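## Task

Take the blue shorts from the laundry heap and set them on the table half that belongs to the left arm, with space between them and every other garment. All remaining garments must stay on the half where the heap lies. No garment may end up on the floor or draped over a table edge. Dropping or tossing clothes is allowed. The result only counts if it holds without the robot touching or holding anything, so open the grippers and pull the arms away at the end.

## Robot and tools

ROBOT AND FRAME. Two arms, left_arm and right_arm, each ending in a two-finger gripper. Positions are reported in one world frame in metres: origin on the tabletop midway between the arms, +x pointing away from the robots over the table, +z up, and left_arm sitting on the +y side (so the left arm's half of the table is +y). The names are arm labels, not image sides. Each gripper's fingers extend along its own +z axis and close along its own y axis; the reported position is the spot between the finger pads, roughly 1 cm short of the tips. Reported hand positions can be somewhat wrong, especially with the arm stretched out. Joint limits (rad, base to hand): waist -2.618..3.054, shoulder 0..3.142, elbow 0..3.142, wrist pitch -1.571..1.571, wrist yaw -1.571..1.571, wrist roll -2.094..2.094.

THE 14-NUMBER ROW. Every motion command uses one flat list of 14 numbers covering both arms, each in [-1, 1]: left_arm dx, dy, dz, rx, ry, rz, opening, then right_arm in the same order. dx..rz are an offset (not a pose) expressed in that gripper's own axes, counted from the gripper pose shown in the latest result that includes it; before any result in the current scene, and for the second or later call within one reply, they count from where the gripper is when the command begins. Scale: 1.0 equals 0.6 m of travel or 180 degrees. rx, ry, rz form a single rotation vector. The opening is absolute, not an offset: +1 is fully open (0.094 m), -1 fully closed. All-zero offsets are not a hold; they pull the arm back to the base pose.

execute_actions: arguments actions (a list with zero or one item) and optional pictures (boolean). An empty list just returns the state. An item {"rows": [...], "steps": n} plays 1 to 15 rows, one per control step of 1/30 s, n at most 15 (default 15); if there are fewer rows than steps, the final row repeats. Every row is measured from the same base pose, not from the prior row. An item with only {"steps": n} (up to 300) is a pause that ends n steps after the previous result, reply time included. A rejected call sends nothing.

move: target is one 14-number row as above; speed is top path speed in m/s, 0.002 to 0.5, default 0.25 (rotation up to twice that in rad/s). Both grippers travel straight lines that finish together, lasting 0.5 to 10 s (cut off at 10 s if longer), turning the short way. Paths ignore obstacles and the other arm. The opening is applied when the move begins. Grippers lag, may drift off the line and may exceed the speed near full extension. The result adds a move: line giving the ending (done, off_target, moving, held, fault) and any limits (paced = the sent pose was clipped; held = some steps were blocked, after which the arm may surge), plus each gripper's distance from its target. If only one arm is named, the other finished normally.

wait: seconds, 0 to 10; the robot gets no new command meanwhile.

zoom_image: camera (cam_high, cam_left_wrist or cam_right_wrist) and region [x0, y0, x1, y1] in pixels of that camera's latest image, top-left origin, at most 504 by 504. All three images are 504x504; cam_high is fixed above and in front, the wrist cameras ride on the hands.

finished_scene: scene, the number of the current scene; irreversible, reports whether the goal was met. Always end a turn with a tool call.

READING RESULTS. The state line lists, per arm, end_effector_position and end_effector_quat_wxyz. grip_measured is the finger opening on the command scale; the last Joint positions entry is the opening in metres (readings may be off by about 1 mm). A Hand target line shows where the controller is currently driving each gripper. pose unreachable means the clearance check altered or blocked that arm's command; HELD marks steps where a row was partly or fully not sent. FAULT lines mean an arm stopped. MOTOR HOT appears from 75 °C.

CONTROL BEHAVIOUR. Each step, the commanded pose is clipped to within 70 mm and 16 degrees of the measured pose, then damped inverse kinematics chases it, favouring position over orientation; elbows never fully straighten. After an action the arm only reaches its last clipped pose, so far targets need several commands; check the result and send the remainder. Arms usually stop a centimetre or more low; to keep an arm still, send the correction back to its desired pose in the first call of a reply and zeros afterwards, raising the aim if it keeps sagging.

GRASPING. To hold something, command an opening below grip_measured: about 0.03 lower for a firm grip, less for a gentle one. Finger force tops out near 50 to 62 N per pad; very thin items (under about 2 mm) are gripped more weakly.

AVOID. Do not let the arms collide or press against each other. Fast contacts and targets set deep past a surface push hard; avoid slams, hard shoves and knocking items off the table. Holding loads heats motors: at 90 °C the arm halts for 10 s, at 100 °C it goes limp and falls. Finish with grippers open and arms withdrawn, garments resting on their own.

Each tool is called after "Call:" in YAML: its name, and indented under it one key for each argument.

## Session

Call:
execute_actions:
  actions: []

Scene clock: 0.00 s of 6000.00 s.
left_arm: end_effector_position=(+0.3861, +0.2844, +0.4023) grip_measured=+1.000 end_effector_quat_wxyz=(+0.702, -0.015, +0.712, +0.008) | right_arm: end_effector_position=(+0.3745, -0.3190, +0.4145) grip_measured=+1.000 end_effector_quat_wxyz=(+0.714, +0.013, +0.699, -0.017)
Joint positions: left_arm=[-0.012  1.048  1.042 -0.009  0.004 -0.011  0.094] | right_arm=[ 0.001  1.055  1.059  0.017  0.    -0.005  0.094]
Joint velocities: left_arm=[-0.002  0.002 -0.007 -0.066 -0.066 -0.022  0.   ] | right_arm=[-0.012  0.022  0.007 -0.022 -0.007 -0.022  0.   ]
Motor temperatures (°C, as the motors report them): left_arm=[25 27 27 29 27 26] | right_arm=[26 30 26 28 25 28]
Hand target (left_arm): +0.383, +0.284, +0.415; +0.714, -0.016, +0.700, +0.007
Hand target (right_arm): +0.372, -0.319, +0.421; +0.719, +0.013, +0.695, -0.018

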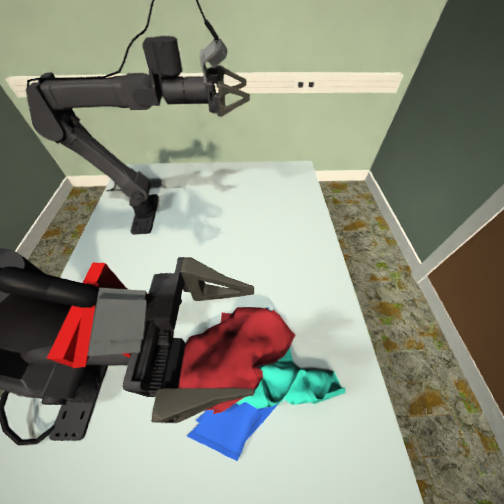

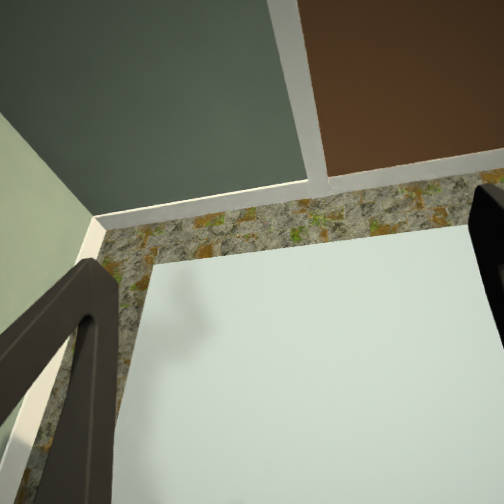

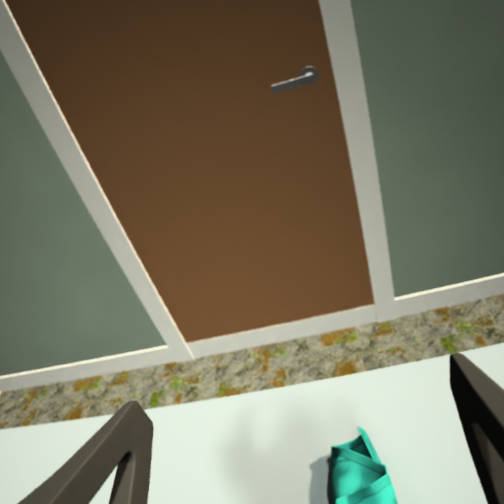

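Call:
zoom_image:
  camera: "cam_high"
  region: [150, 300, 360, 480]

Region (150, 300, 360, 480) of cam_high's 504x504 image, scaled by 2.400, with more detail than that image has; it fills the top 432 rows of this view, and the rest is white.

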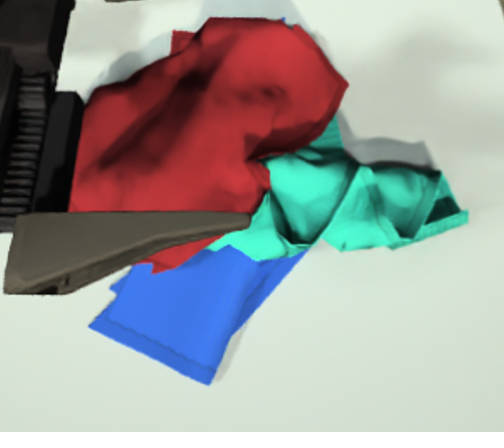

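Call:
move:
  target: [0, 0, 0, 0, 0, 0, 1, 0.5408, -0.2083, -0.0542, 0.3379, 0.4127, 0.3379, 1]
  speed: 0.3

Scene clock: 45.50 s of 6000.00 s.
left_arm: end_effector_position=(+0.3861, +0.2844, +0.4023) grip_measured=+1.000 end_effector_quat_wxyz=(+0.702, -0.015, +0.712, +0.008) | right_arm: end_effector_position=(+0.3399, -0.4424, +0.0784) grip_measured=+1.000 end_effector_quat_wxyz=(+0.009, +0.643, +0.766, +0.001)
Joint positions: left_arm=[-0.012  1.048  1.042 -0.009  0.004 -0.011  0.094] | right_arm=[-0.336  1.962  1.579 -1.169  0.003  1.016  0.094]
Joint velocities: left_arm=[ 0.002 -0.027  0.007  0.037 -0.007 -0.007  0.   ] | right_arm=[ 0.002 -0.007 -0.007 -0.095 -0.037  0.007  0.   ]
Motor temperatures (°C, as the motors report them): left_arm=[25 28 29 35 27 26] | right_arm=[26 30 29 33 25 28]
Hand target (left_arm): +0.386, +0.284, +0.402; +0.702, -0.015, +0.712, +0.008
Hand target (right_arm): +0.342, -0.445, +0.083; +0.010, +0.648, +0.761, +0.003
Off the commanded pose (left_arm): 0.000 m, 0 deg.
Off the commanded pose (right_arm): 0.012 m, 1 deg.
After step 90, 38.67 s passed at rest.
move: off_target (right_arm)
camera_calibration (this result's frames):
cam_right_wrist: T_world_to_cam=[[-0.990304, 0.112769, -0.0811193, 0.397755], [0.0518355, 0.841755, 0.537366, 0.36279], [0.128881, 0.527951, -0.839439, 0.370424], [0, 0, 0, 1]] pos_world=[0.327353, -0.5458, 0.148263]

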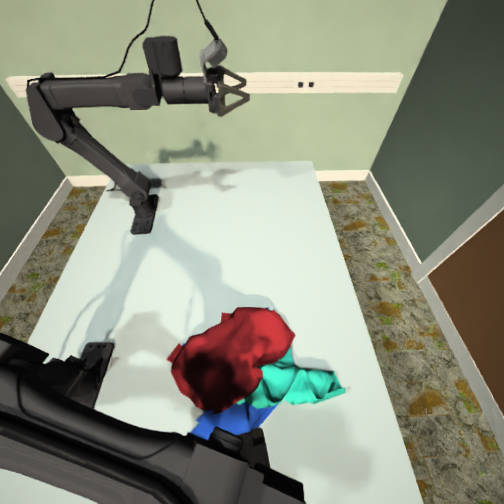

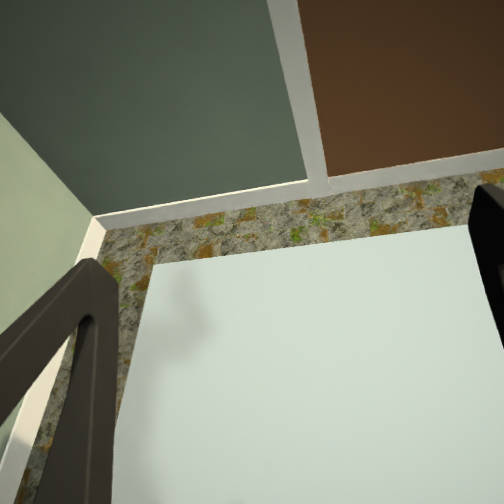

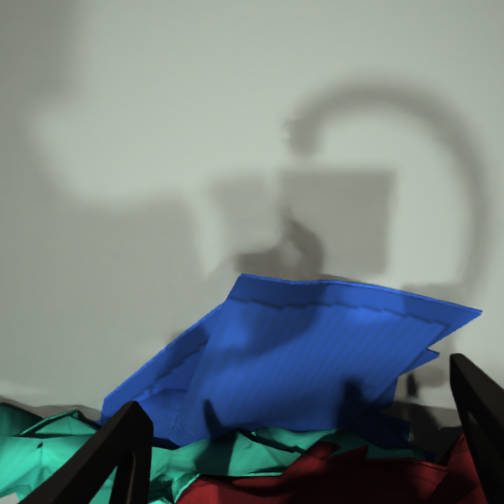

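Call:
move:
  target: [0, 0, 0, 0, 0, 0, 1, 0.02, 0.0198, 0.1107, 0, 0, -0.0267, 1]
  speed: 0.1

Call:
execute_actions:
  actions:
    - {"rows": [[0, 0, 0, 0, 0, 0, 1, 0, 0, 0, 0, 0, 0, -1]], "steps": 15}

Scene clock: 71.73 s of 6000.00 s.
left_arm: end_effector_position=(+0.3861, +0.2844, +0.4023) grip_measured=+1.000 end_effector_quat_wxyz=(+0.702, -0.015, +0.712, +0.008) | right_arm: end_effector_position=(+0.3495, -0.4317, +0.0166) grip_measured=+1.000 end_effector_quat_wxyz=(+0.012, +0.616, +0.787, +0.003)
Joint positions: left_arm=[-0.012  1.048  1.042 -0.009  0.004 -0.011  0.094] | right_arm=[-0.302  2.036  1.433 -0.944  0.002  0.982  0.094]
Joint velocities: left_arm=[-0.012 -0.012 -0.002  0.007 -0.037 -0.007  0.   ] | right_arm=[-0.017  0.002  0.007 -0.022 -0.022  0.022  0.   ]
Motor temperatures (°C, as the motors report them): left_arm=[25 27 29 35 27 26] | right_arm=[26 33 29 30 25 28]
Hand target (left_arm): +0.386, +0.284, +0.402; +0.702, -0.015, +0.712, +0.008
Hand target (right_arm): +0.350, -0.429, +0.012; +0.009, +0.610, +0.792, +0.001
Off the commanded pose (left_arm): 0.000 m, 0 deg.
Off the commanded pose (right_arm): 0.005 m, 1 deg.
After step 90, 22.03 s passed at rest.
move: done
camera_calibration (this result's frames):
cam_right_wrist: T_world_to_cam=[[-0.995254, 0.0448331, -0.0863637, 0.373573], [-0.00854635, 0.843833, 0.536538, 0.408518], [0.0969312, 0.53473, -0.839445, 0.32583], [0, 0, 0, 1]] pos_world=[0.343709, -0.535701, 0.0865943]

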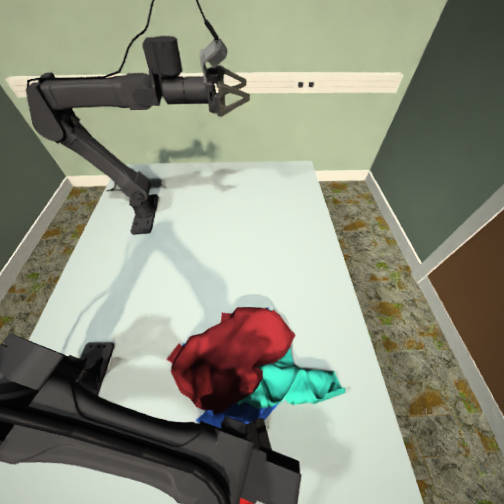

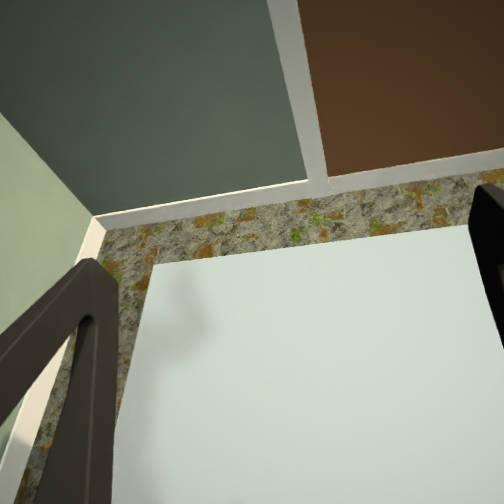

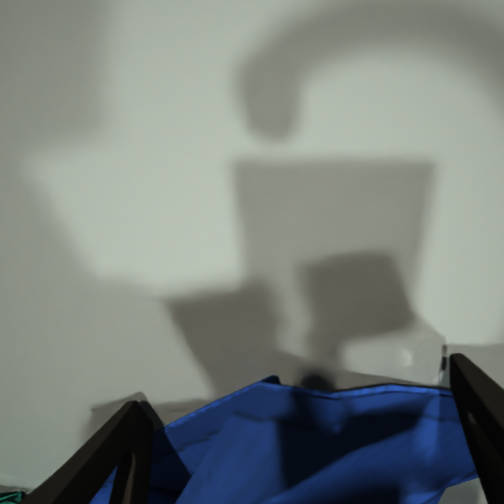

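Scene clock: 72.23 s of 6000.00 s.
left_arm: end_effector_position=(+0.3861, +0.2844, +0.4023) grip_measured=+1.000 end_effector_quat_wxyz=(+0.702, -0.015, +0.712, +0.008) | right_arm: end_effector_position=(+0.3495, -0.4316, +0.0166) grip_measured=-0.979 end_effector_quat_wxyz=(+0.012, +0.616, +0.787, +0.003)
Joint positions: left_arm=[-0.012  1.048  1.042 -0.009  0.004 -0.011  0.094] | right_arm=[-0.302  2.036  1.433 -0.944  0.001  0.982  0.001]
Joint velocities: left_arm=[-0.007 -0.012 -0.012  0.007 -0.007  0.007  0.   ] | right_arm=[ 0.017 -0.012 -0.022  0.037  0.037 -0.037 -0.   ]
Motor temperatures (°C, as the motors report them): left_arm=[25 27 29 35 27 26] | right_arm=[26 33 29 30 25 28]
Hand target (left_arm): +0.386, +0.284, +0.402; +0.702, -0.015, +0.712, +0.008
Hand target (right_arm): +0.349, -0.432, +0.017; +0.012, +0.616, +0.787, +0.003
Off the commanded pose (left_arm): 0.000 m, 0 deg.
Off the commanded pose (right_arm): 0.000 m, 0 deg.
Steps of this call (steps 1 to 15: all 15 steps of this action). Readings (end_effector_position):
1: left_arm (+0.3861, +0.2844, +0.4023) | right_arm (+0.3495, -0.4317, +0.0166)
2: left_arm (+0.3861, +0.2844, +0.4023) | right_arm (+0.3495, -0.4317, +0.0166)
4: left_arm (+0.3861, +0.2844, +0.4023) | right_arm (+0.3495, -0.4317, +0.0166)
8: left_arm (+0.3861, +0.2844, +0.4023) | right_arm (+0.3495, -0.4316, +0.0166)
15: the state above
camera_calibration (this result's frames):
cam_right_wrist: T_world_to_cam=[[-0.995233, 0.0448768, -0.0865889, 0.373629], [-0.00870079, 0.843447, 0.537142, 0.408288], [0.0971384, 0.535334, -0.839036, 0.325939], [0, 0, 0, 1]] pos_world=[0.343739, -0.535623, 0.086518]

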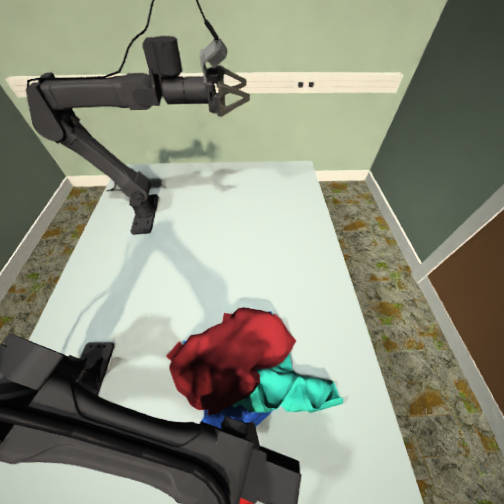

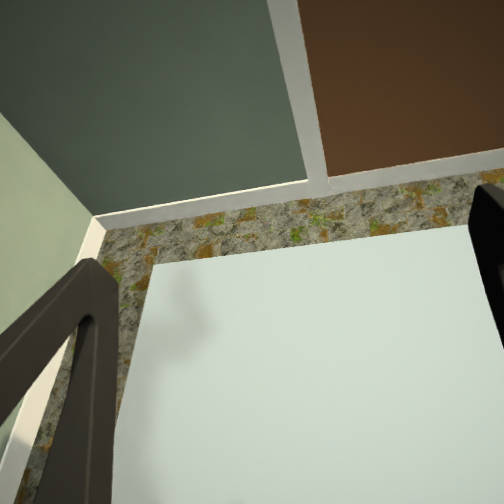

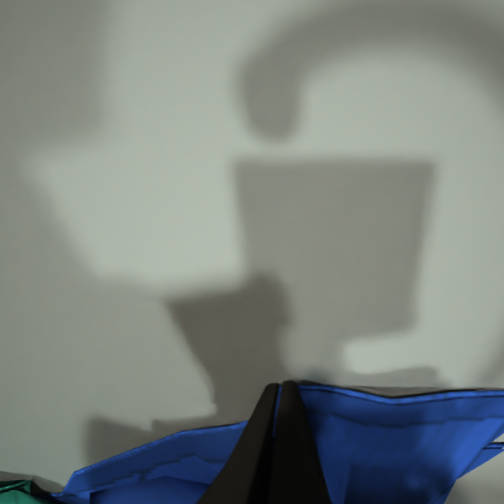

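Call:
move:
  target: [0, 0, 0, 0, 0, 0, 1, -0.1654, -0.0353, -0.2477, 0, 0, 0, -1]
  speed: 0.2

Scene clock: 80.80 s of 6000.00 s.
left_arm: end_effector_position=(+0.3861, +0.2844, +0.4023) grip_measured=+1.000 end_effector_quat_wxyz=(+0.702, -0.015, +0.712, +0.008) | right_arm: end_effector_position=(+0.3508, -0.5319, +0.1645) grip_measured=-0.979 end_effector_quat_wxyz=(+0.041, +0.618, +0.785, +0.006)
Joint positions: left_arm=[-0.012  1.048  1.042 -0.009  0.004 -0.011  0.094] | right_arm=[-0.526  2.147  2.197 -1.539 -0.003  0.763  0.001]
Joint velocities: left_arm=[-0.002 -0.002 -0.007 -0.007  0.022 -0.081  0.   ] | right_arm=[-0.002 -0.002  0.017  0.022  0.007  0.037  0.   ]
Motor temperatures (°C, as the motors report them): left_arm=[25 27 29 35 27 26] | right_arm=[26 33 28 29 25 28]
Hand target (left_arm): +0.386, +0.284, +0.402; +0.702, -0.015, +0.712, +0.008
Hand target (right_arm): +0.350, -0.534, +0.165; +0.038, +0.616, +0.787, +0.004
Off the commanded pose (left_arm): 0.000 m, 0 deg.
Off the commanded pose (right_arm): 0.002 m, 3 deg.
joint sent to its limit (right arm) — the command would take joint 4 (wrist pitch) past its lower limit, so that joint was sent only as far as its limit.
After step 90, 4.03 s passed at rest.
move: off_target (right_arm)
camera_calibration (this result's frames):
cam_right_wrist: T_world_to_cam=[[-0.989572, 0.046996, -0.136156, 0.399494], [-0.0292115, 0.860153, 0.509199, 0.434136], [0.141045, 0.507867, -0.84981, 0.475304], [0, 0, 0, 1]] pos_world=[0.340971, -0.633589, 0.23725]

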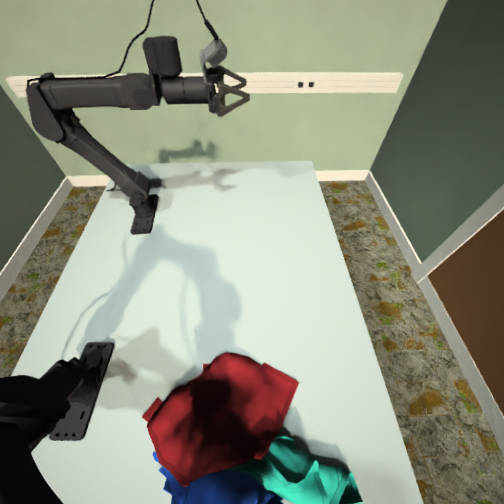

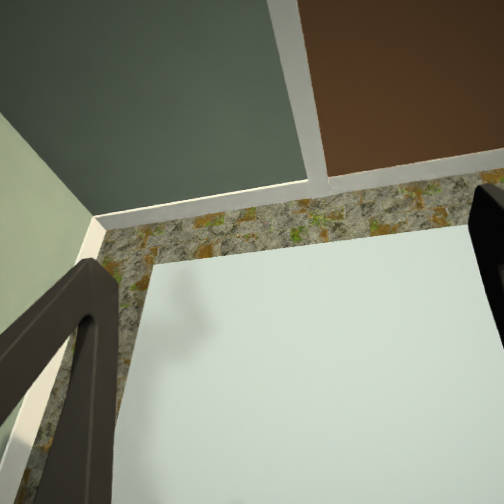

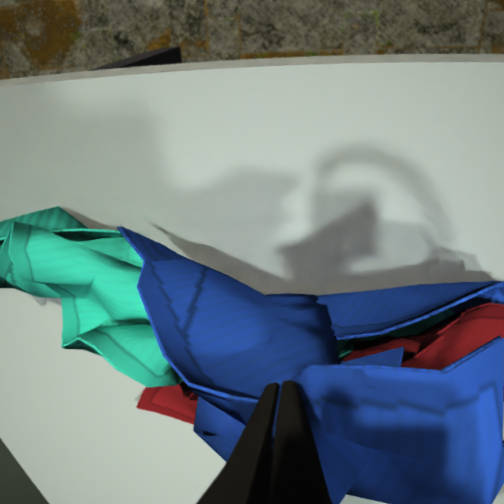

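Call:
move:
  target: [0, 0.4167, -0.1667, 0, 0, 0, 1, 0.0248, 0.0369, -0.4172, 0, 0, 0, -1]
  speed: 0.25

Scene clock: 94.70 s of 6000.00 s.
left_arm: end_effector_position=(+0.2768, +0.5337, +0.3852) grip_measured=+1.000 end_effector_quat_wxyz=(+0.697, -0.041, +0.716, -0.008) | right_arm: end_effector_position=(+0.3570, -0.5084, +0.4081) grip_measured=-0.979 end_effector_quat_wxyz=(+0.383, +0.572, +0.723, +0.062)
Joint positions: left_arm=[ 1.164  1.306  1.154  0.079  1.167 -0.002  0.094] | right_arm=[-0.471  1.91   2.684 -1.547 -0.003  0.825  0.001]
Joint velocities: left_arm=[-0.017 -0.017 -0.002 -0.051 -0.051 -0.022  0.   ] | right_arm=[-0.007 -0.012 -0.002  0.007 -0.007  0.037 -0.001]
Motor temperatures (°C, as the motors report them): left_arm=[25 28 29 35 27 26] | right_arm=[26 34 29 29 25 28]
Hand target (left_arm): +0.276, +0.530, +0.403; +0.705, -0.020, +0.709, +0.003
Hand target (right_arm): +0.354, -0.503, +0.417; +0.394, +0.568, +0.720, +0.064
Off the commanded pose (left_arm): 0.016 m, 4 deg.
Off the commanded pose (right_arm): 0.011 m, 41 deg; orientation clipped at the last step of the last action.
joint sent to its limit (right arm) — the command would take joint 4 (wrist pitch) past its lower limit, so that joint was sent only as far as its limit.
After step 110, 8.43 s passed at rest.
move: off_target (left_arm, right_arm); limits=paced
camera_calibration (this result's frames):
cam_left_wrist: T_world_to_cam=[[0.0334296, -0.980425, -0.194032, 0.588206], [-0.809303, 0.0873607, -0.580858, 0.404039], [0.586439, 0.176449, -0.790541, 0.138095], [0, 0, 0, 1]] pos_world=[0.226342, 0.517028, 0.45799]
cam_right_wrist: T_world_to_cam=[[-0.72052, -0.0980926, -0.686461, 0.492464], [-0.223053, 0.970118, 0.0954936, 0.583996], [0.656581, 0.221922, -0.720869, 0.287428], [0, 0, 0, 1]] pos_world=[0.296372, -0.582025, 0.489488]

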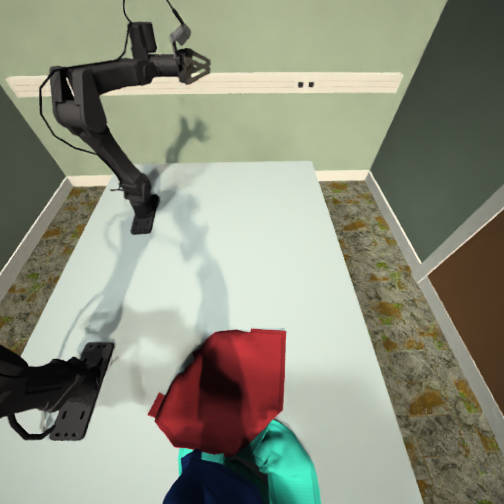

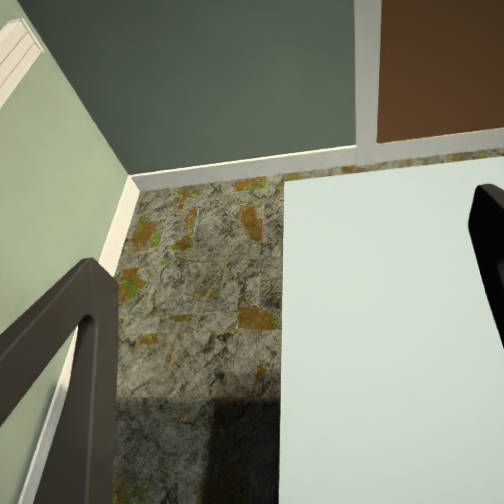

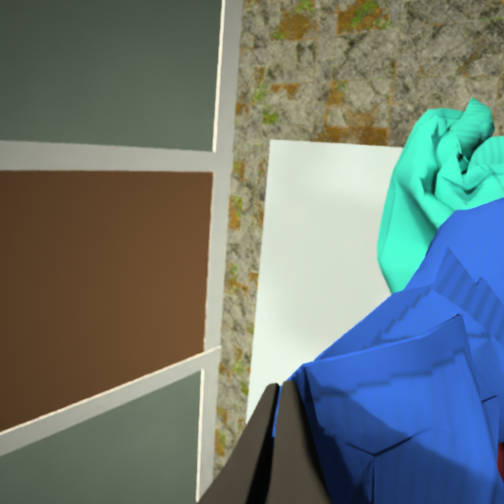

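Call:
move:
  target: [0, 0, 0, 0, 0, 0, 1, 0.9974, 0.3474, -0.5022, 0, 0, 0, -1]
  speed: 0.3

Scene clock: 113.43 s of 6000.00 s.
left_arm: end_effector_position=(+0.2768, +0.5333, +0.3855) grip_measured=+1.000 end_effector_quat_wxyz=(+0.697, -0.040, +0.716, -0.008) | right_arm: end_effector_position=(+0.3024, +0.1900, +0.4478) grip_measured=-0.980 end_effector_quat_wxyz=(+0.540, +0.342, +0.630, +0.441)
Joint positions: left_arm=[ 1.164  1.306  1.154  0.081  1.169 -0.002  0.094] | right_arm=[ 1.326  2.402  2.852 -0.51   1.094  1.236  0.001]
Joint velocities: left_arm=[ 0.002 -0.002  0.002 -0.007  0.037 -0.022  0.   ] | right_arm=[-0.012 -0.007 -0.027 -0.037  0.007 -0.022 -0.001]
Motor temperatures (°C, as the motors report them): left_arm=[25 28 29 35 27 26] | right_arm=[26 34 28 31 25 28]
Hand target (left_arm): +0.277, +0.534, +0.385; +0.697, -0.041, +0.716, -0.008
Hand target (right_arm): +0.299, +0.193, +0.447; +0.544, +0.342, +0.627, +0.440
Off the commanded pose (left_arm): 0.001 m, 0 deg.
Off the commanded pose (right_arm): 0.009 m, 55 deg; orientation clipped at the last step of the last action.
elbow stopped short (right arm): the move would have taken joint 3 (elbow) straighter than the controller allows; a more bent joint 3 avoids this.
move: off_target (right_arm); limits=paced
camera_calibration (this result's frames):
cam_left_wrist: T_world_to_cam=[[0.0313782, -0.980092, -0.196047, 0.589062], [-0.808545, 0.0904198, -0.581446, 0.402681], [0.587597, 0.176757, -0.789612, 0.137578], [0, 0, 0, 1]] pos_world=[0.226262, 0.516607, 0.458254]
cam_right_wrist: T_world_to_cam=[[0.054303, -0.0910795, -0.994362, 0.45115], [-0.693038, 0.713476, -0.103199, 0.170345], [0.718853, 0.694735, -0.0243776, -0.223618], [0, 0, 0, 1]] pos_world=[0.254305, 0.0749084, 0.460735]

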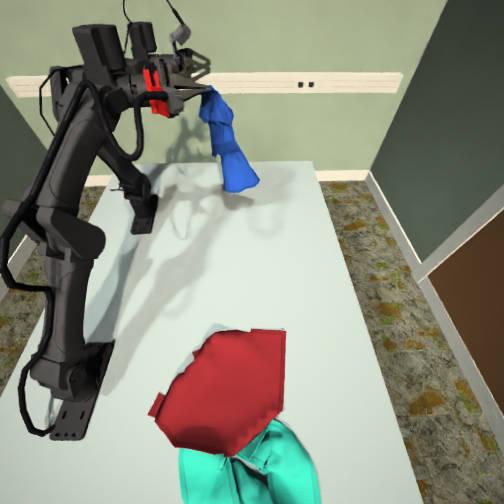

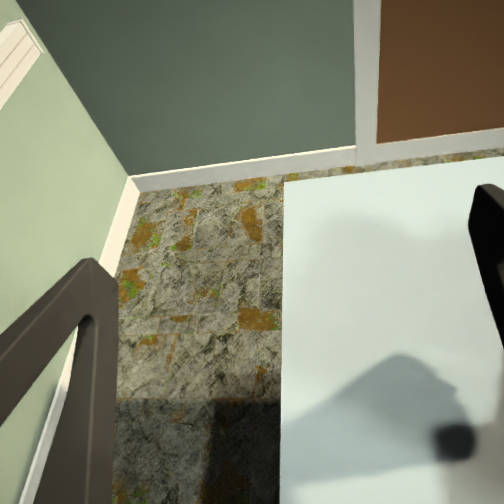

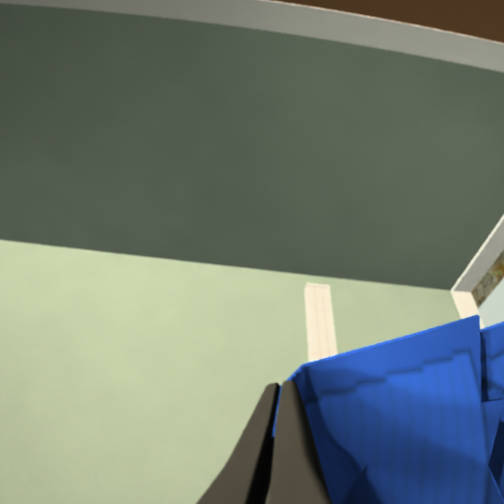

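Blue is hanging over the left half, free of the other pieces. Release it.

Call:
execute_actions:
  actions:
    - {"rows": [[0, 0, 0, 0, 0, 0, 1, 0, 0, 0, 0, 0, 0, 1]], "steps": 15}

Scene clock: 116.40 s of 6000.00 s.
left_arm: end_effector_position=(+0.2768, +0.5333, +0.3855) grip_measured=+1.000 end_effector_quat_wxyz=(+0.697, -0.040, +0.716, -0.008) | right_arm: end_effector_position=(+0.3025, +0.1895, +0.4484) grip_measured=+1.000 end_effector_quat_wxyz=(+0.540, +0.344, +0.628, +0.442)
Joint positions: left_arm=[ 1.164  1.306  1.154  0.081  1.169 -0.002  0.094] | right_arm=[ 1.326  2.402  2.852 -0.507  1.097  1.238  0.094]
Joint velocities: left_arm=[-0.002 -0.022 -0.017  0.007  0.007  0.007  0.   ] | right_arm=[ 0.002  0.007  0.012 -0.051 -0.007 -0.022  0.   ]
Motor temperatures (°C, as the motors report them): left_arm=[25 28 29 34 27 26] | right_arm=[26 34 28 31 25 28]
Hand target (left_arm): +0.277, +0.533, +0.386; +0.697, -0.040, +0.716, -0.008
Hand target (right_arm): +0.302, +0.190, +0.448; +0.540, +0.342, +0.630, +0.441
Off the commanded pose (left_arm): 0.000 m, 0 deg.
Off the commanded pose (right_arm): 0.001 m, 0 deg.
Steps of this call (steps 1 to 74: nothing new was sent; steps 75 to 89: all 15 steps of this action). Readings (end_effector_position):
75: left_arm (+0.2768, +0.5333, +0.3855) | right_arm (+0.3025, +0.1895, +0.4484)
76: left_arm (+0.2768, +0.5333, +0.3855) | right_arm (+0.3025, +0.1895, +0.4484)
78: left_arm (+0.2768, +0.5333, +0.3855) | right_arm (+0.3025, +0.1895, +0.4484)
82: left_arm (+0.2768, +0.5333, +0.3855) | right_arm (+0.3025, +0.1895, +0.4484)
89: the state above
camera_calibration (this result's frames):
cam_left_wrist: T_world_to_cam=[[0.0313782, -0.980092, -0.196047, 0.589062], [-0.808545, 0.0904198, -0.581446, 0.402681], [0.587597, 0.176757, -0.789612, 0.137578], [0, 0, 0, 1]] pos_world=[0.226262, 0.516607, 0.458254]
cam_right_wrist: T_world_to_cam=[[0.054821, -0.0861621, -0.994772, 0.450739], [-0.690743, 0.716139, -0.100095, 0.168246], [0.72102, 0.692618, -0.0202564, -0.225436], [0, 0, 0, 1]] pos_world=[0.254049, 0.0744899, 0.460657]

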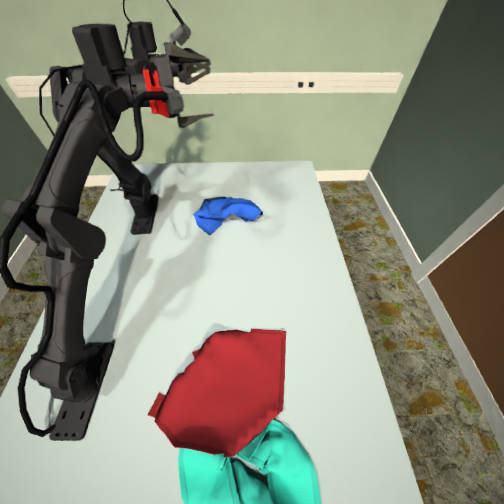

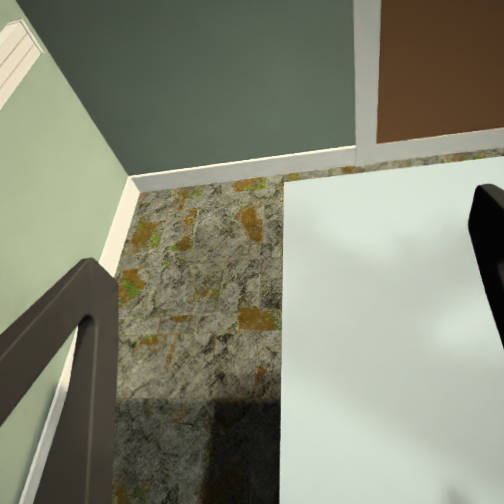

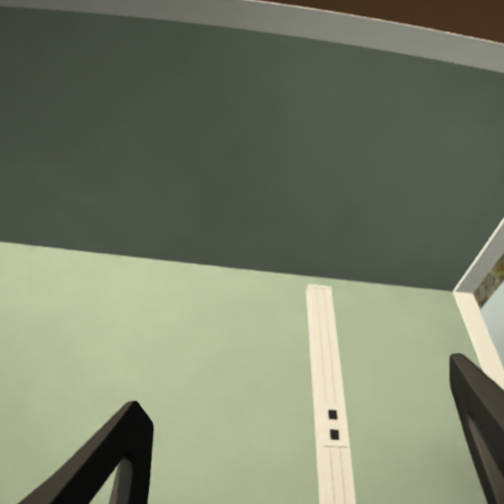

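Call:
move:
  target: [0, 0, 0, 0, 0, 0, 1, -0.9608, -0.6595, -0.1597, 0.1898, 0.1773, -0.3342, 1]
  speed: 0.4

Scene clock: 135.43 s of 6000.00 s.
left_arm: end_effector_position=(+0.2768, +0.5333, +0.3855) grip_measured=+1.000 end_effector_quat_wxyz=(+0.697, -0.040, +0.716, -0.008) | right_arm: end_effector_position=(+0.3291, -0.5056, +0.3104) grip_measured=+1.000 end_effector_quat_wxyz=(+0.385, -0.003, +0.923, -0.023)
Joint positions: left_arm=[ 1.164  1.306  1.154  0.081  1.169 -0.002  0.094] | right_arm=[-0.706  1.557  1.761 -1.113 -0.473 -0.592  0.094]
Joint velocities: left_arm=[ 0.002 -0.007 -0.017 -0.037 -0.007 -0.007  0.   ] | right_arm=[-0.007 -0.007  0.007 -0.066 -0.095  0.022  0.   ]
Motor temperatures (°C, as the motors report them): left_arm=[25 28 29 34 27 26] | right_arm=[26 36 28 32 25 28]
Hand target (left_arm): +0.277, +0.533, +0.386; +0.697, -0.040, +0.716, -0.008
Hand target (right_arm): +0.332, -0.507, +0.312; +0.387, -0.008, +0.922, -0.016
Off the commanded pose (left_arm): 0.000 m, 0 deg.
Off the commanded pose (right_arm): 0.012 m, 3 deg.
After step 90, 13.30 s passed at rest.
move: off_target (right_arm); limits=paced
camera_calibration (this result's frames):
cam_left_wrist: T_world_to_cam=[[0.0313782, -0.980092, -0.196047, 0.589062], [-0.808545, 0.0904198, -0.581446, 0.402681], [0.587597, 0.176757, -0.789612, 0.137578], [0, 0, 0, 1]] pos_world=[0.226262, 0.516607, 0.458254]
cam_right_wrist: T_world_to_cam=[[-0.165097, -0.96497, -0.203902, -0.365305], [-0.956865, 0.206825, -0.204041, 0.532977], [0.239065, 0.161421, -0.957492, 0.414993], [0, 0, 0, 1]] pos_world=[0.350466, -0.52973, 0.431615]

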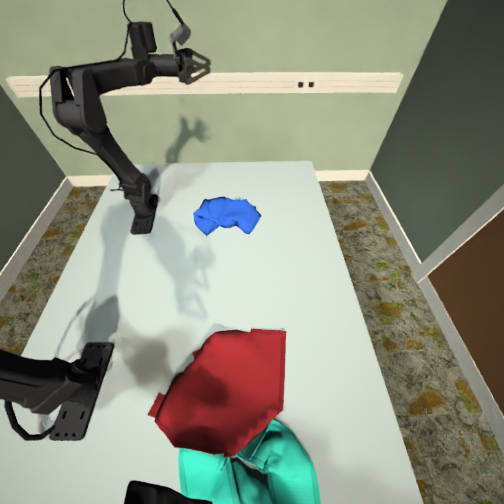

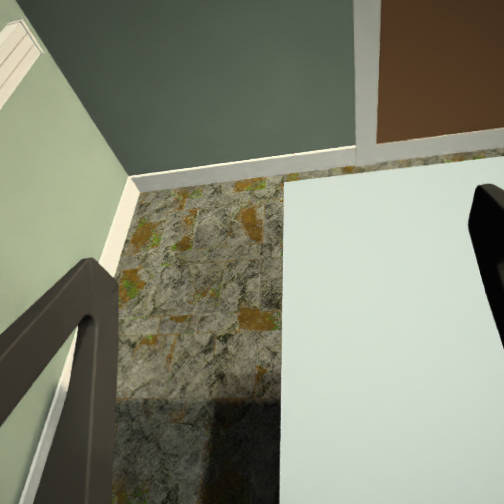

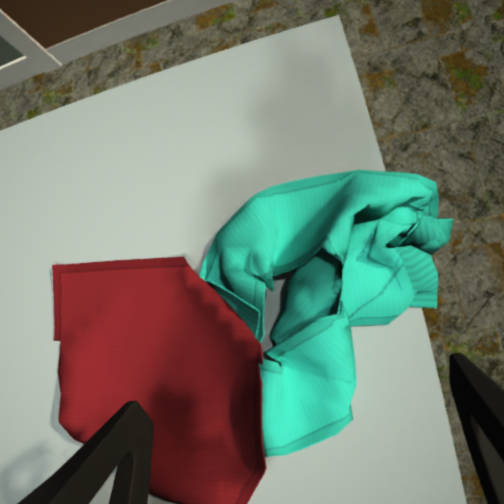

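Call:
move:
  target: [0, 0, 0, 0, 0, 0, 1, 0.1166, -0.1358, 0.3903, 0, 0.25, 0, 0.3]
  speed: 0.3

Scene clock: 152.70 s of 6000.00 s.
left_arm: end_effector_position=(+0.2768, +0.5333, +0.3855) grip_measured=+1.000 end_effector_quat_wxyz=(+0.697, -0.040, +0.716, -0.008) | right_arm: end_effector_position=(+0.4396, -0.5946, +0.0819) grip_measured=+0.301 end_effector_quat_wxyz=(+0.067, +0.004, +0.996, -0.054)
Joint positions: left_arm=[ 1.164  1.306  1.154  0.081  1.169 -0.002  0.094] | right_arm=[-0.528  2.695  2.838 -1.543  0.019 -0.566  0.061]
Joint velocities: left_arm=[ 0.002 -0.017 -0.002  0.051 -0.066 -0.051  0.   ] | right_arm=[-0.002 -0.002  0.007 -0.066 -0.007 -0.066 -0.   ]
Motor temperatures (°C, as the motors report them): left_arm=[25 28 29 34 27 26] | right_arm=[26 33 29 31 25 28]
Hand target (left_arm): +0.277, +0.533, +0.386; +0.697, -0.040, +0.716, -0.008
Hand target (right_arm): +0.442, -0.593, +0.092; +0.074, +0.004, +0.995, -0.063
Off the commanded pose (left_arm): 0.000 m, 0 deg.
Off the commanded pose (right_arm): 0.019 m, 8 deg.
joint sent to its limit (right arm) — the command would take joint 4 (wrist pitch) past its lower limit, so that joint was sent only as far as its limit.
After step 90, 12.37 s passed at rest.
move: off_target (right_arm)
camera_calibration (this result's frames):
cam_left_wrist: T_world_to_cam=[[0.0313782, -0.980092, -0.196047, 0.589062], [-0.808545, 0.0904198, -0.581446, 0.402681], [0.587597, 0.176757, -0.789612, 0.137578], [0, 0, 0, 1]] pos_world=[0.226262, 0.516607, 0.458254]
cam_right_wrist: T_world_to_cam=[[-0.286497, -0.95808, 0.00162302, -0.438885], [-0.875022, 0.26235, 0.406829, 0.55744], [-0.3902, 0.115135, -0.913503, 0.429635], [0, 0, 0, 1]] pos_world=[0.529677, -0.616197, 0.166402]

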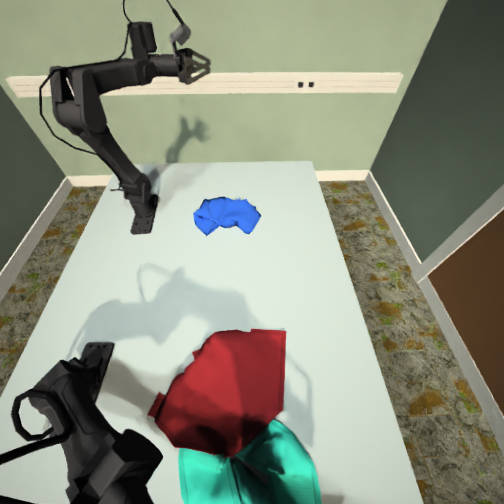

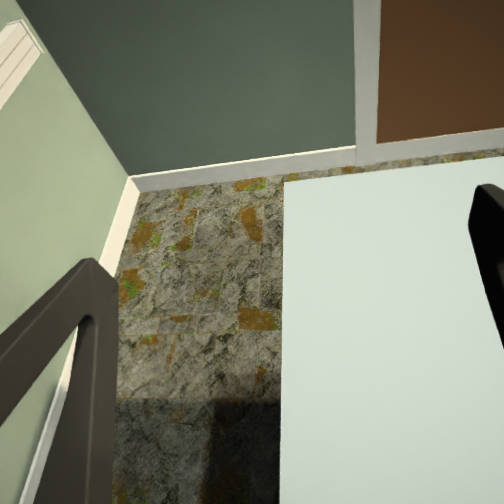

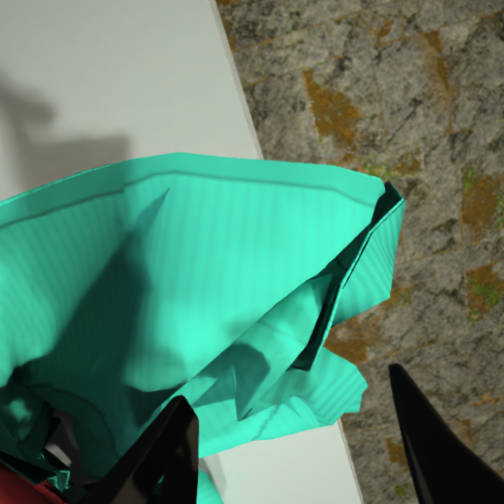

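Call:
move:
  target: [0, 0, 0, 0, 0, 0, 1, 0, 0, 0.1, 0, 0, 0, 0.3]
  speed: 0.12

Call:
execute_actions:
  actions:
    - {"rows": [[0, 0, 0, 0, 0, 0, 1, 0, 0, 0, 0, 0, 0, -1]], "steps": 15}

Scene clock: 162.70 s of 6000.00 s.
left_arm: end_effector_position=(+0.2768, +0.5333, +0.3855) grip_measured=+1.000 end_effector_quat_wxyz=(+0.697, -0.040, +0.716, -0.008) | right_arm: end_effector_position=(+0.4451, -0.5968, +0.0208) grip_measured=+0.301 end_effector_quat_wxyz=(+0.059, +0.003, +0.997, -0.045)
Joint positions: left_arm=[ 1.164  1.306  1.154  0.081  1.169 -0.002  0.094] | right_arm=[-0.528  2.645  2.492 -1.269  0.013 -0.566  0.061]
Joint velocities: left_arm=[-0.002 -0.007 -0.022  0.037 -0.037 -0.037  0.   ] | right_arm=[-0.002 -0.002 -0.017  0.051 -0.007  0.007  0.   ]
Motor temperatures (°C, as the motors report them): left_arm=[25 28 29 34 27 26] | right_arm=[26 36 29 30 25 28]
Hand target (left_arm): +0.277, +0.533, +0.386; +0.697, -0.040, +0.716, -0.008
Hand target (right_arm): +0.447, -0.601, +0.023; +0.066, +0.004, +0.996, -0.054
Off the commanded pose (left_arm): 0.000 m, 0 deg.
Off the commanded pose (right_arm): 0.005 m, 1 deg.
After step 90, 5.80 s passed at rest.
move: done
camera_calibration (this result's frames):
cam_left_wrist: T_world_to_cam=[[0.0313782, -0.980092, -0.196047, 0.589062], [-0.808545, 0.0904198, -0.581446, 0.402681], [0.587597, 0.176757, -0.789612, 0.137578], [0, 0, 0, 1]] pos_world=[0.226262, 0.516607, 0.458254]
cam_right_wrist: T_world_to_cam=[[-0.285575, -0.958298, -0.0105732, -0.439589], [-0.86913, 0.254323, 0.424184, 0.579963], [-0.403806, 0.130326, -0.905514, 0.391186], [0, 0, 0, 1]] pos_world=[0.536491, -0.619737, 0.103565]

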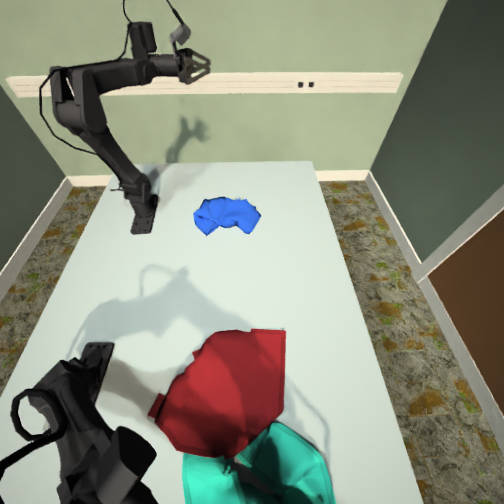

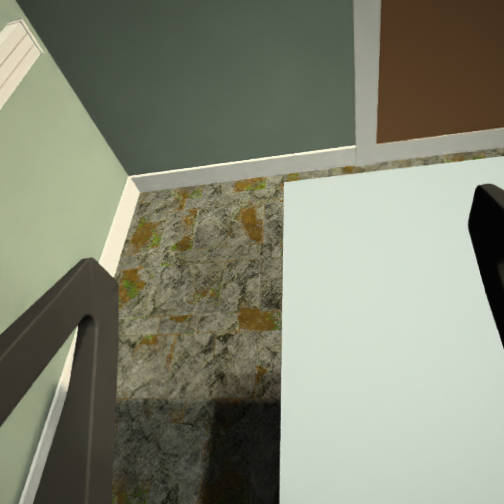

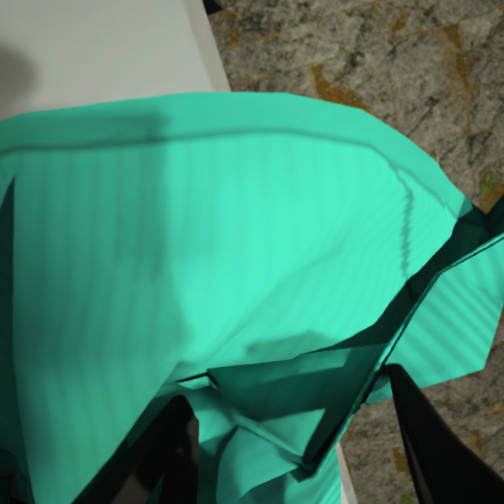

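Scene clock: 163.20 s of 6000.00 s.
left_arm: end_effector_position=(+0.2768, +0.5333, +0.3855) grip_measured=+1.000 end_effector_quat_wxyz=(+0.697, -0.040, +0.716, -0.008) | right_arm: end_effector_position=(+0.4450, -0.6051, +0.0223) grip_measured=-0.980 end_effector_quat_wxyz=(+0.061, +0.007, +0.996, -0.060)
Joint positions: left_arm=[ 1.164  1.306  1.154  0.081  1.169 -0.002  0.094] | right_arm=[-0.533  2.643  2.492 -1.252  0.035 -0.566  0.001]
Joint velocities: left_arm=[-0.017  0.017 -0.012  0.037 -0.037  0.051  0.   ] | right_arm=[-0.007 -0.012 -0.002  0.037  0.095  0.066  0.001]
Motor temperatures (°C, as the motors report them): left_arm=[25 28 29 34 27 26] | right_arm=[26 37 29 30 25 28]
Hand target (left_arm): +0.277, +0.533, +0.386; +0.697, -0.040, +0.716, -0.008
Hand target (right_arm): +0.445, -0.597, +0.021; +0.059, +0.003, +0.997, -0.046
Off the commanded pose (left_arm): 0.000 m, 0 deg.
Off the commanded pose (right_arm): 0.009 m, 2 deg.
Steps of this call (steps 1 to 15: all 15 steps of this action). Readings (end_effector_position):
1: left_arm (+0.2768, +0.5333, +0.3855) | right_arm (+0.4452, -0.5967, +0.0208)
2: left_arm (+0.2768, +0.5333, +0.3855) | right_arm (+0.4452, -0.5967, +0.0208)
4: left_arm (+0.2768, +0.5333, +0.3855) | right_arm (+0.4450, -0.5973, +0.0208)
8: left_arm (+0.2768, +0.5333, +0.3855) | right_arm (+0.4452, -0.6048, +0.0223)
15: the state above
camera_calibration (this result's frames):
cam_left_wrist: T_world_to_cam=[[0.0313782, -0.980092, -0.196047, 0.589062], [-0.808545, 0.0904198, -0.581446, 0.402681], [0.587597, 0.176757, -0.789612, 0.137578], [0, 0, 0, 1]] pos_world=[0.226262, 0.516607, 0.458254]
cam_right_wrist: T_world_to_cam=[[-0.29446, -0.955529, 0.0160624, -0.442608], [-0.868322, 0.27453, 0.413097, 0.593406], [-0.399136, 0.107693, -0.910545, 0.377981], [0, 0, 0, 1]] pos_world=[0.535803, -0.626539, 0.106143]

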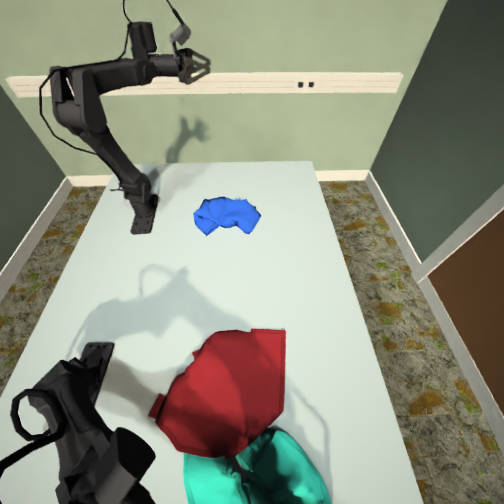

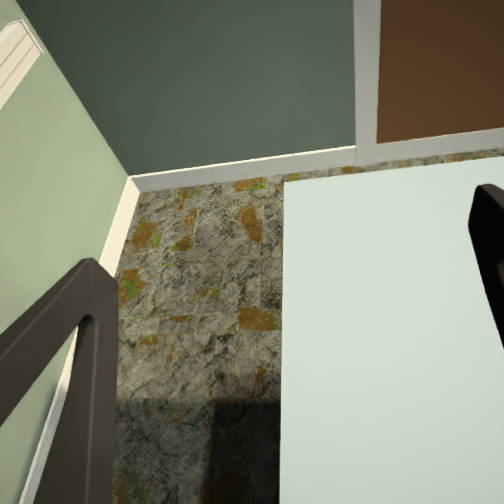

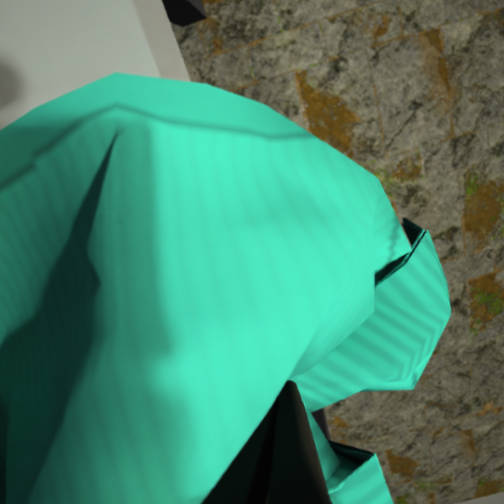

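Call:
move:
  target: [0, 0, 0, 0, 0, 0, 1, -0.0434, 0.2701, -0.1285, 0, 0, 0, -1]
  speed: 0.2

Scene clock: 172.87 s of 6000.00 s.
left_arm: end_effector_position=(+0.2768, +0.5333, +0.3855) grip_measured=+1.000 end_effector_quat_wxyz=(+0.697, -0.040, +0.716, -0.008) | right_arm: end_effector_position=(+0.4715, -0.4299, +0.0740) grip_measured=-0.980 end_effector_quat_wxyz=(+0.059, -0.001, +0.997, -0.051)
Joint positions: left_arm=[ 1.164  1.306  1.154  0.081  1.169 -0.002  0.094] | right_arm=[-0.19   2.377  2.21  -1.266  0.071 -0.241  0.001]
Joint velocities: left_arm=[-0.002 -0.007 -0.007 -0.007 -0.037 -0.037  0.   ] | right_arm=[-0.007 -0.012 -0.002  0.007 -0.037 -0.007 -0.001]
Motor temperatures (°C, as the motors report them): left_arm=[25 28 29 34 27 26] | right_arm=[26 38 29 30 25 28]
Hand target (left_arm): +0.277, +0.533, +0.386; +0.697, -0.040, +0.716, -0.008
Hand target (right_arm): +0.468, -0.434, +0.084; +0.062, +0.007, +0.996, -0.057
Off the commanded pose (left_arm): 0.000 m, 0 deg.
Off the commanded pose (right_arm): 0.012 m, 1 deg.
After step 100, 4.87 s passed at rest.
move: off_target (right_arm)
camera_calibration (this result's frames):
cam_left_wrist: T_world_to_cam=[[0.0313782, -0.980092, -0.196047, 0.589062], [-0.808545, 0.0904198, -0.581446, 0.402681], [0.587597, 0.176757, -0.789612, 0.137578], [0, 0, 0, 1]] pos_world=[0.226262, 0.516607, 0.458254]
cam_right_wrist: T_world_to_cam=[[-0.278012, -0.960578, 0.000458786, -0.276968], [-0.870356, 0.252102, 0.422995, 0.537562], [-0.406435, 0.117198, -0.906132, 0.423939], [0, 0, 0, 1]] pos_world=[0.563173, -0.451255, 0.156885]

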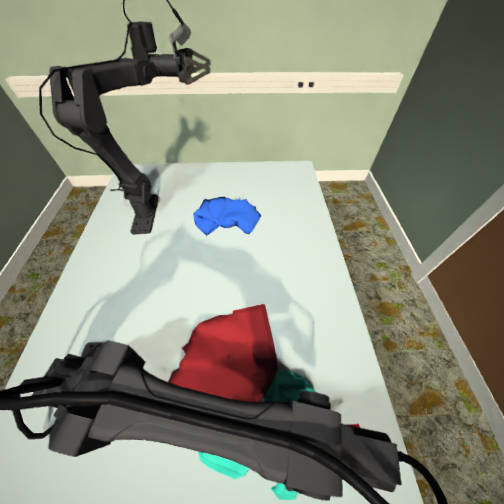

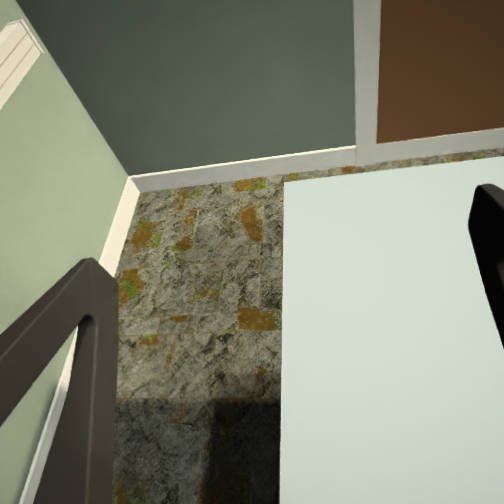

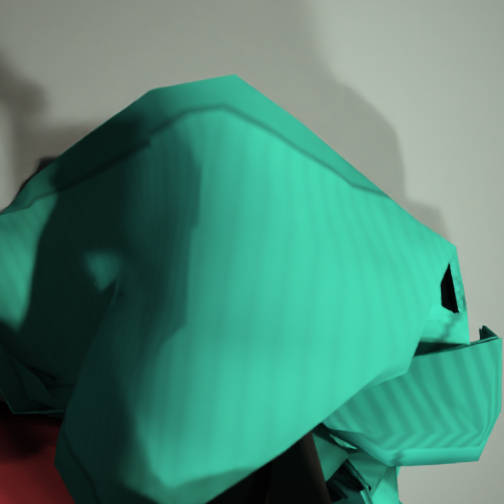

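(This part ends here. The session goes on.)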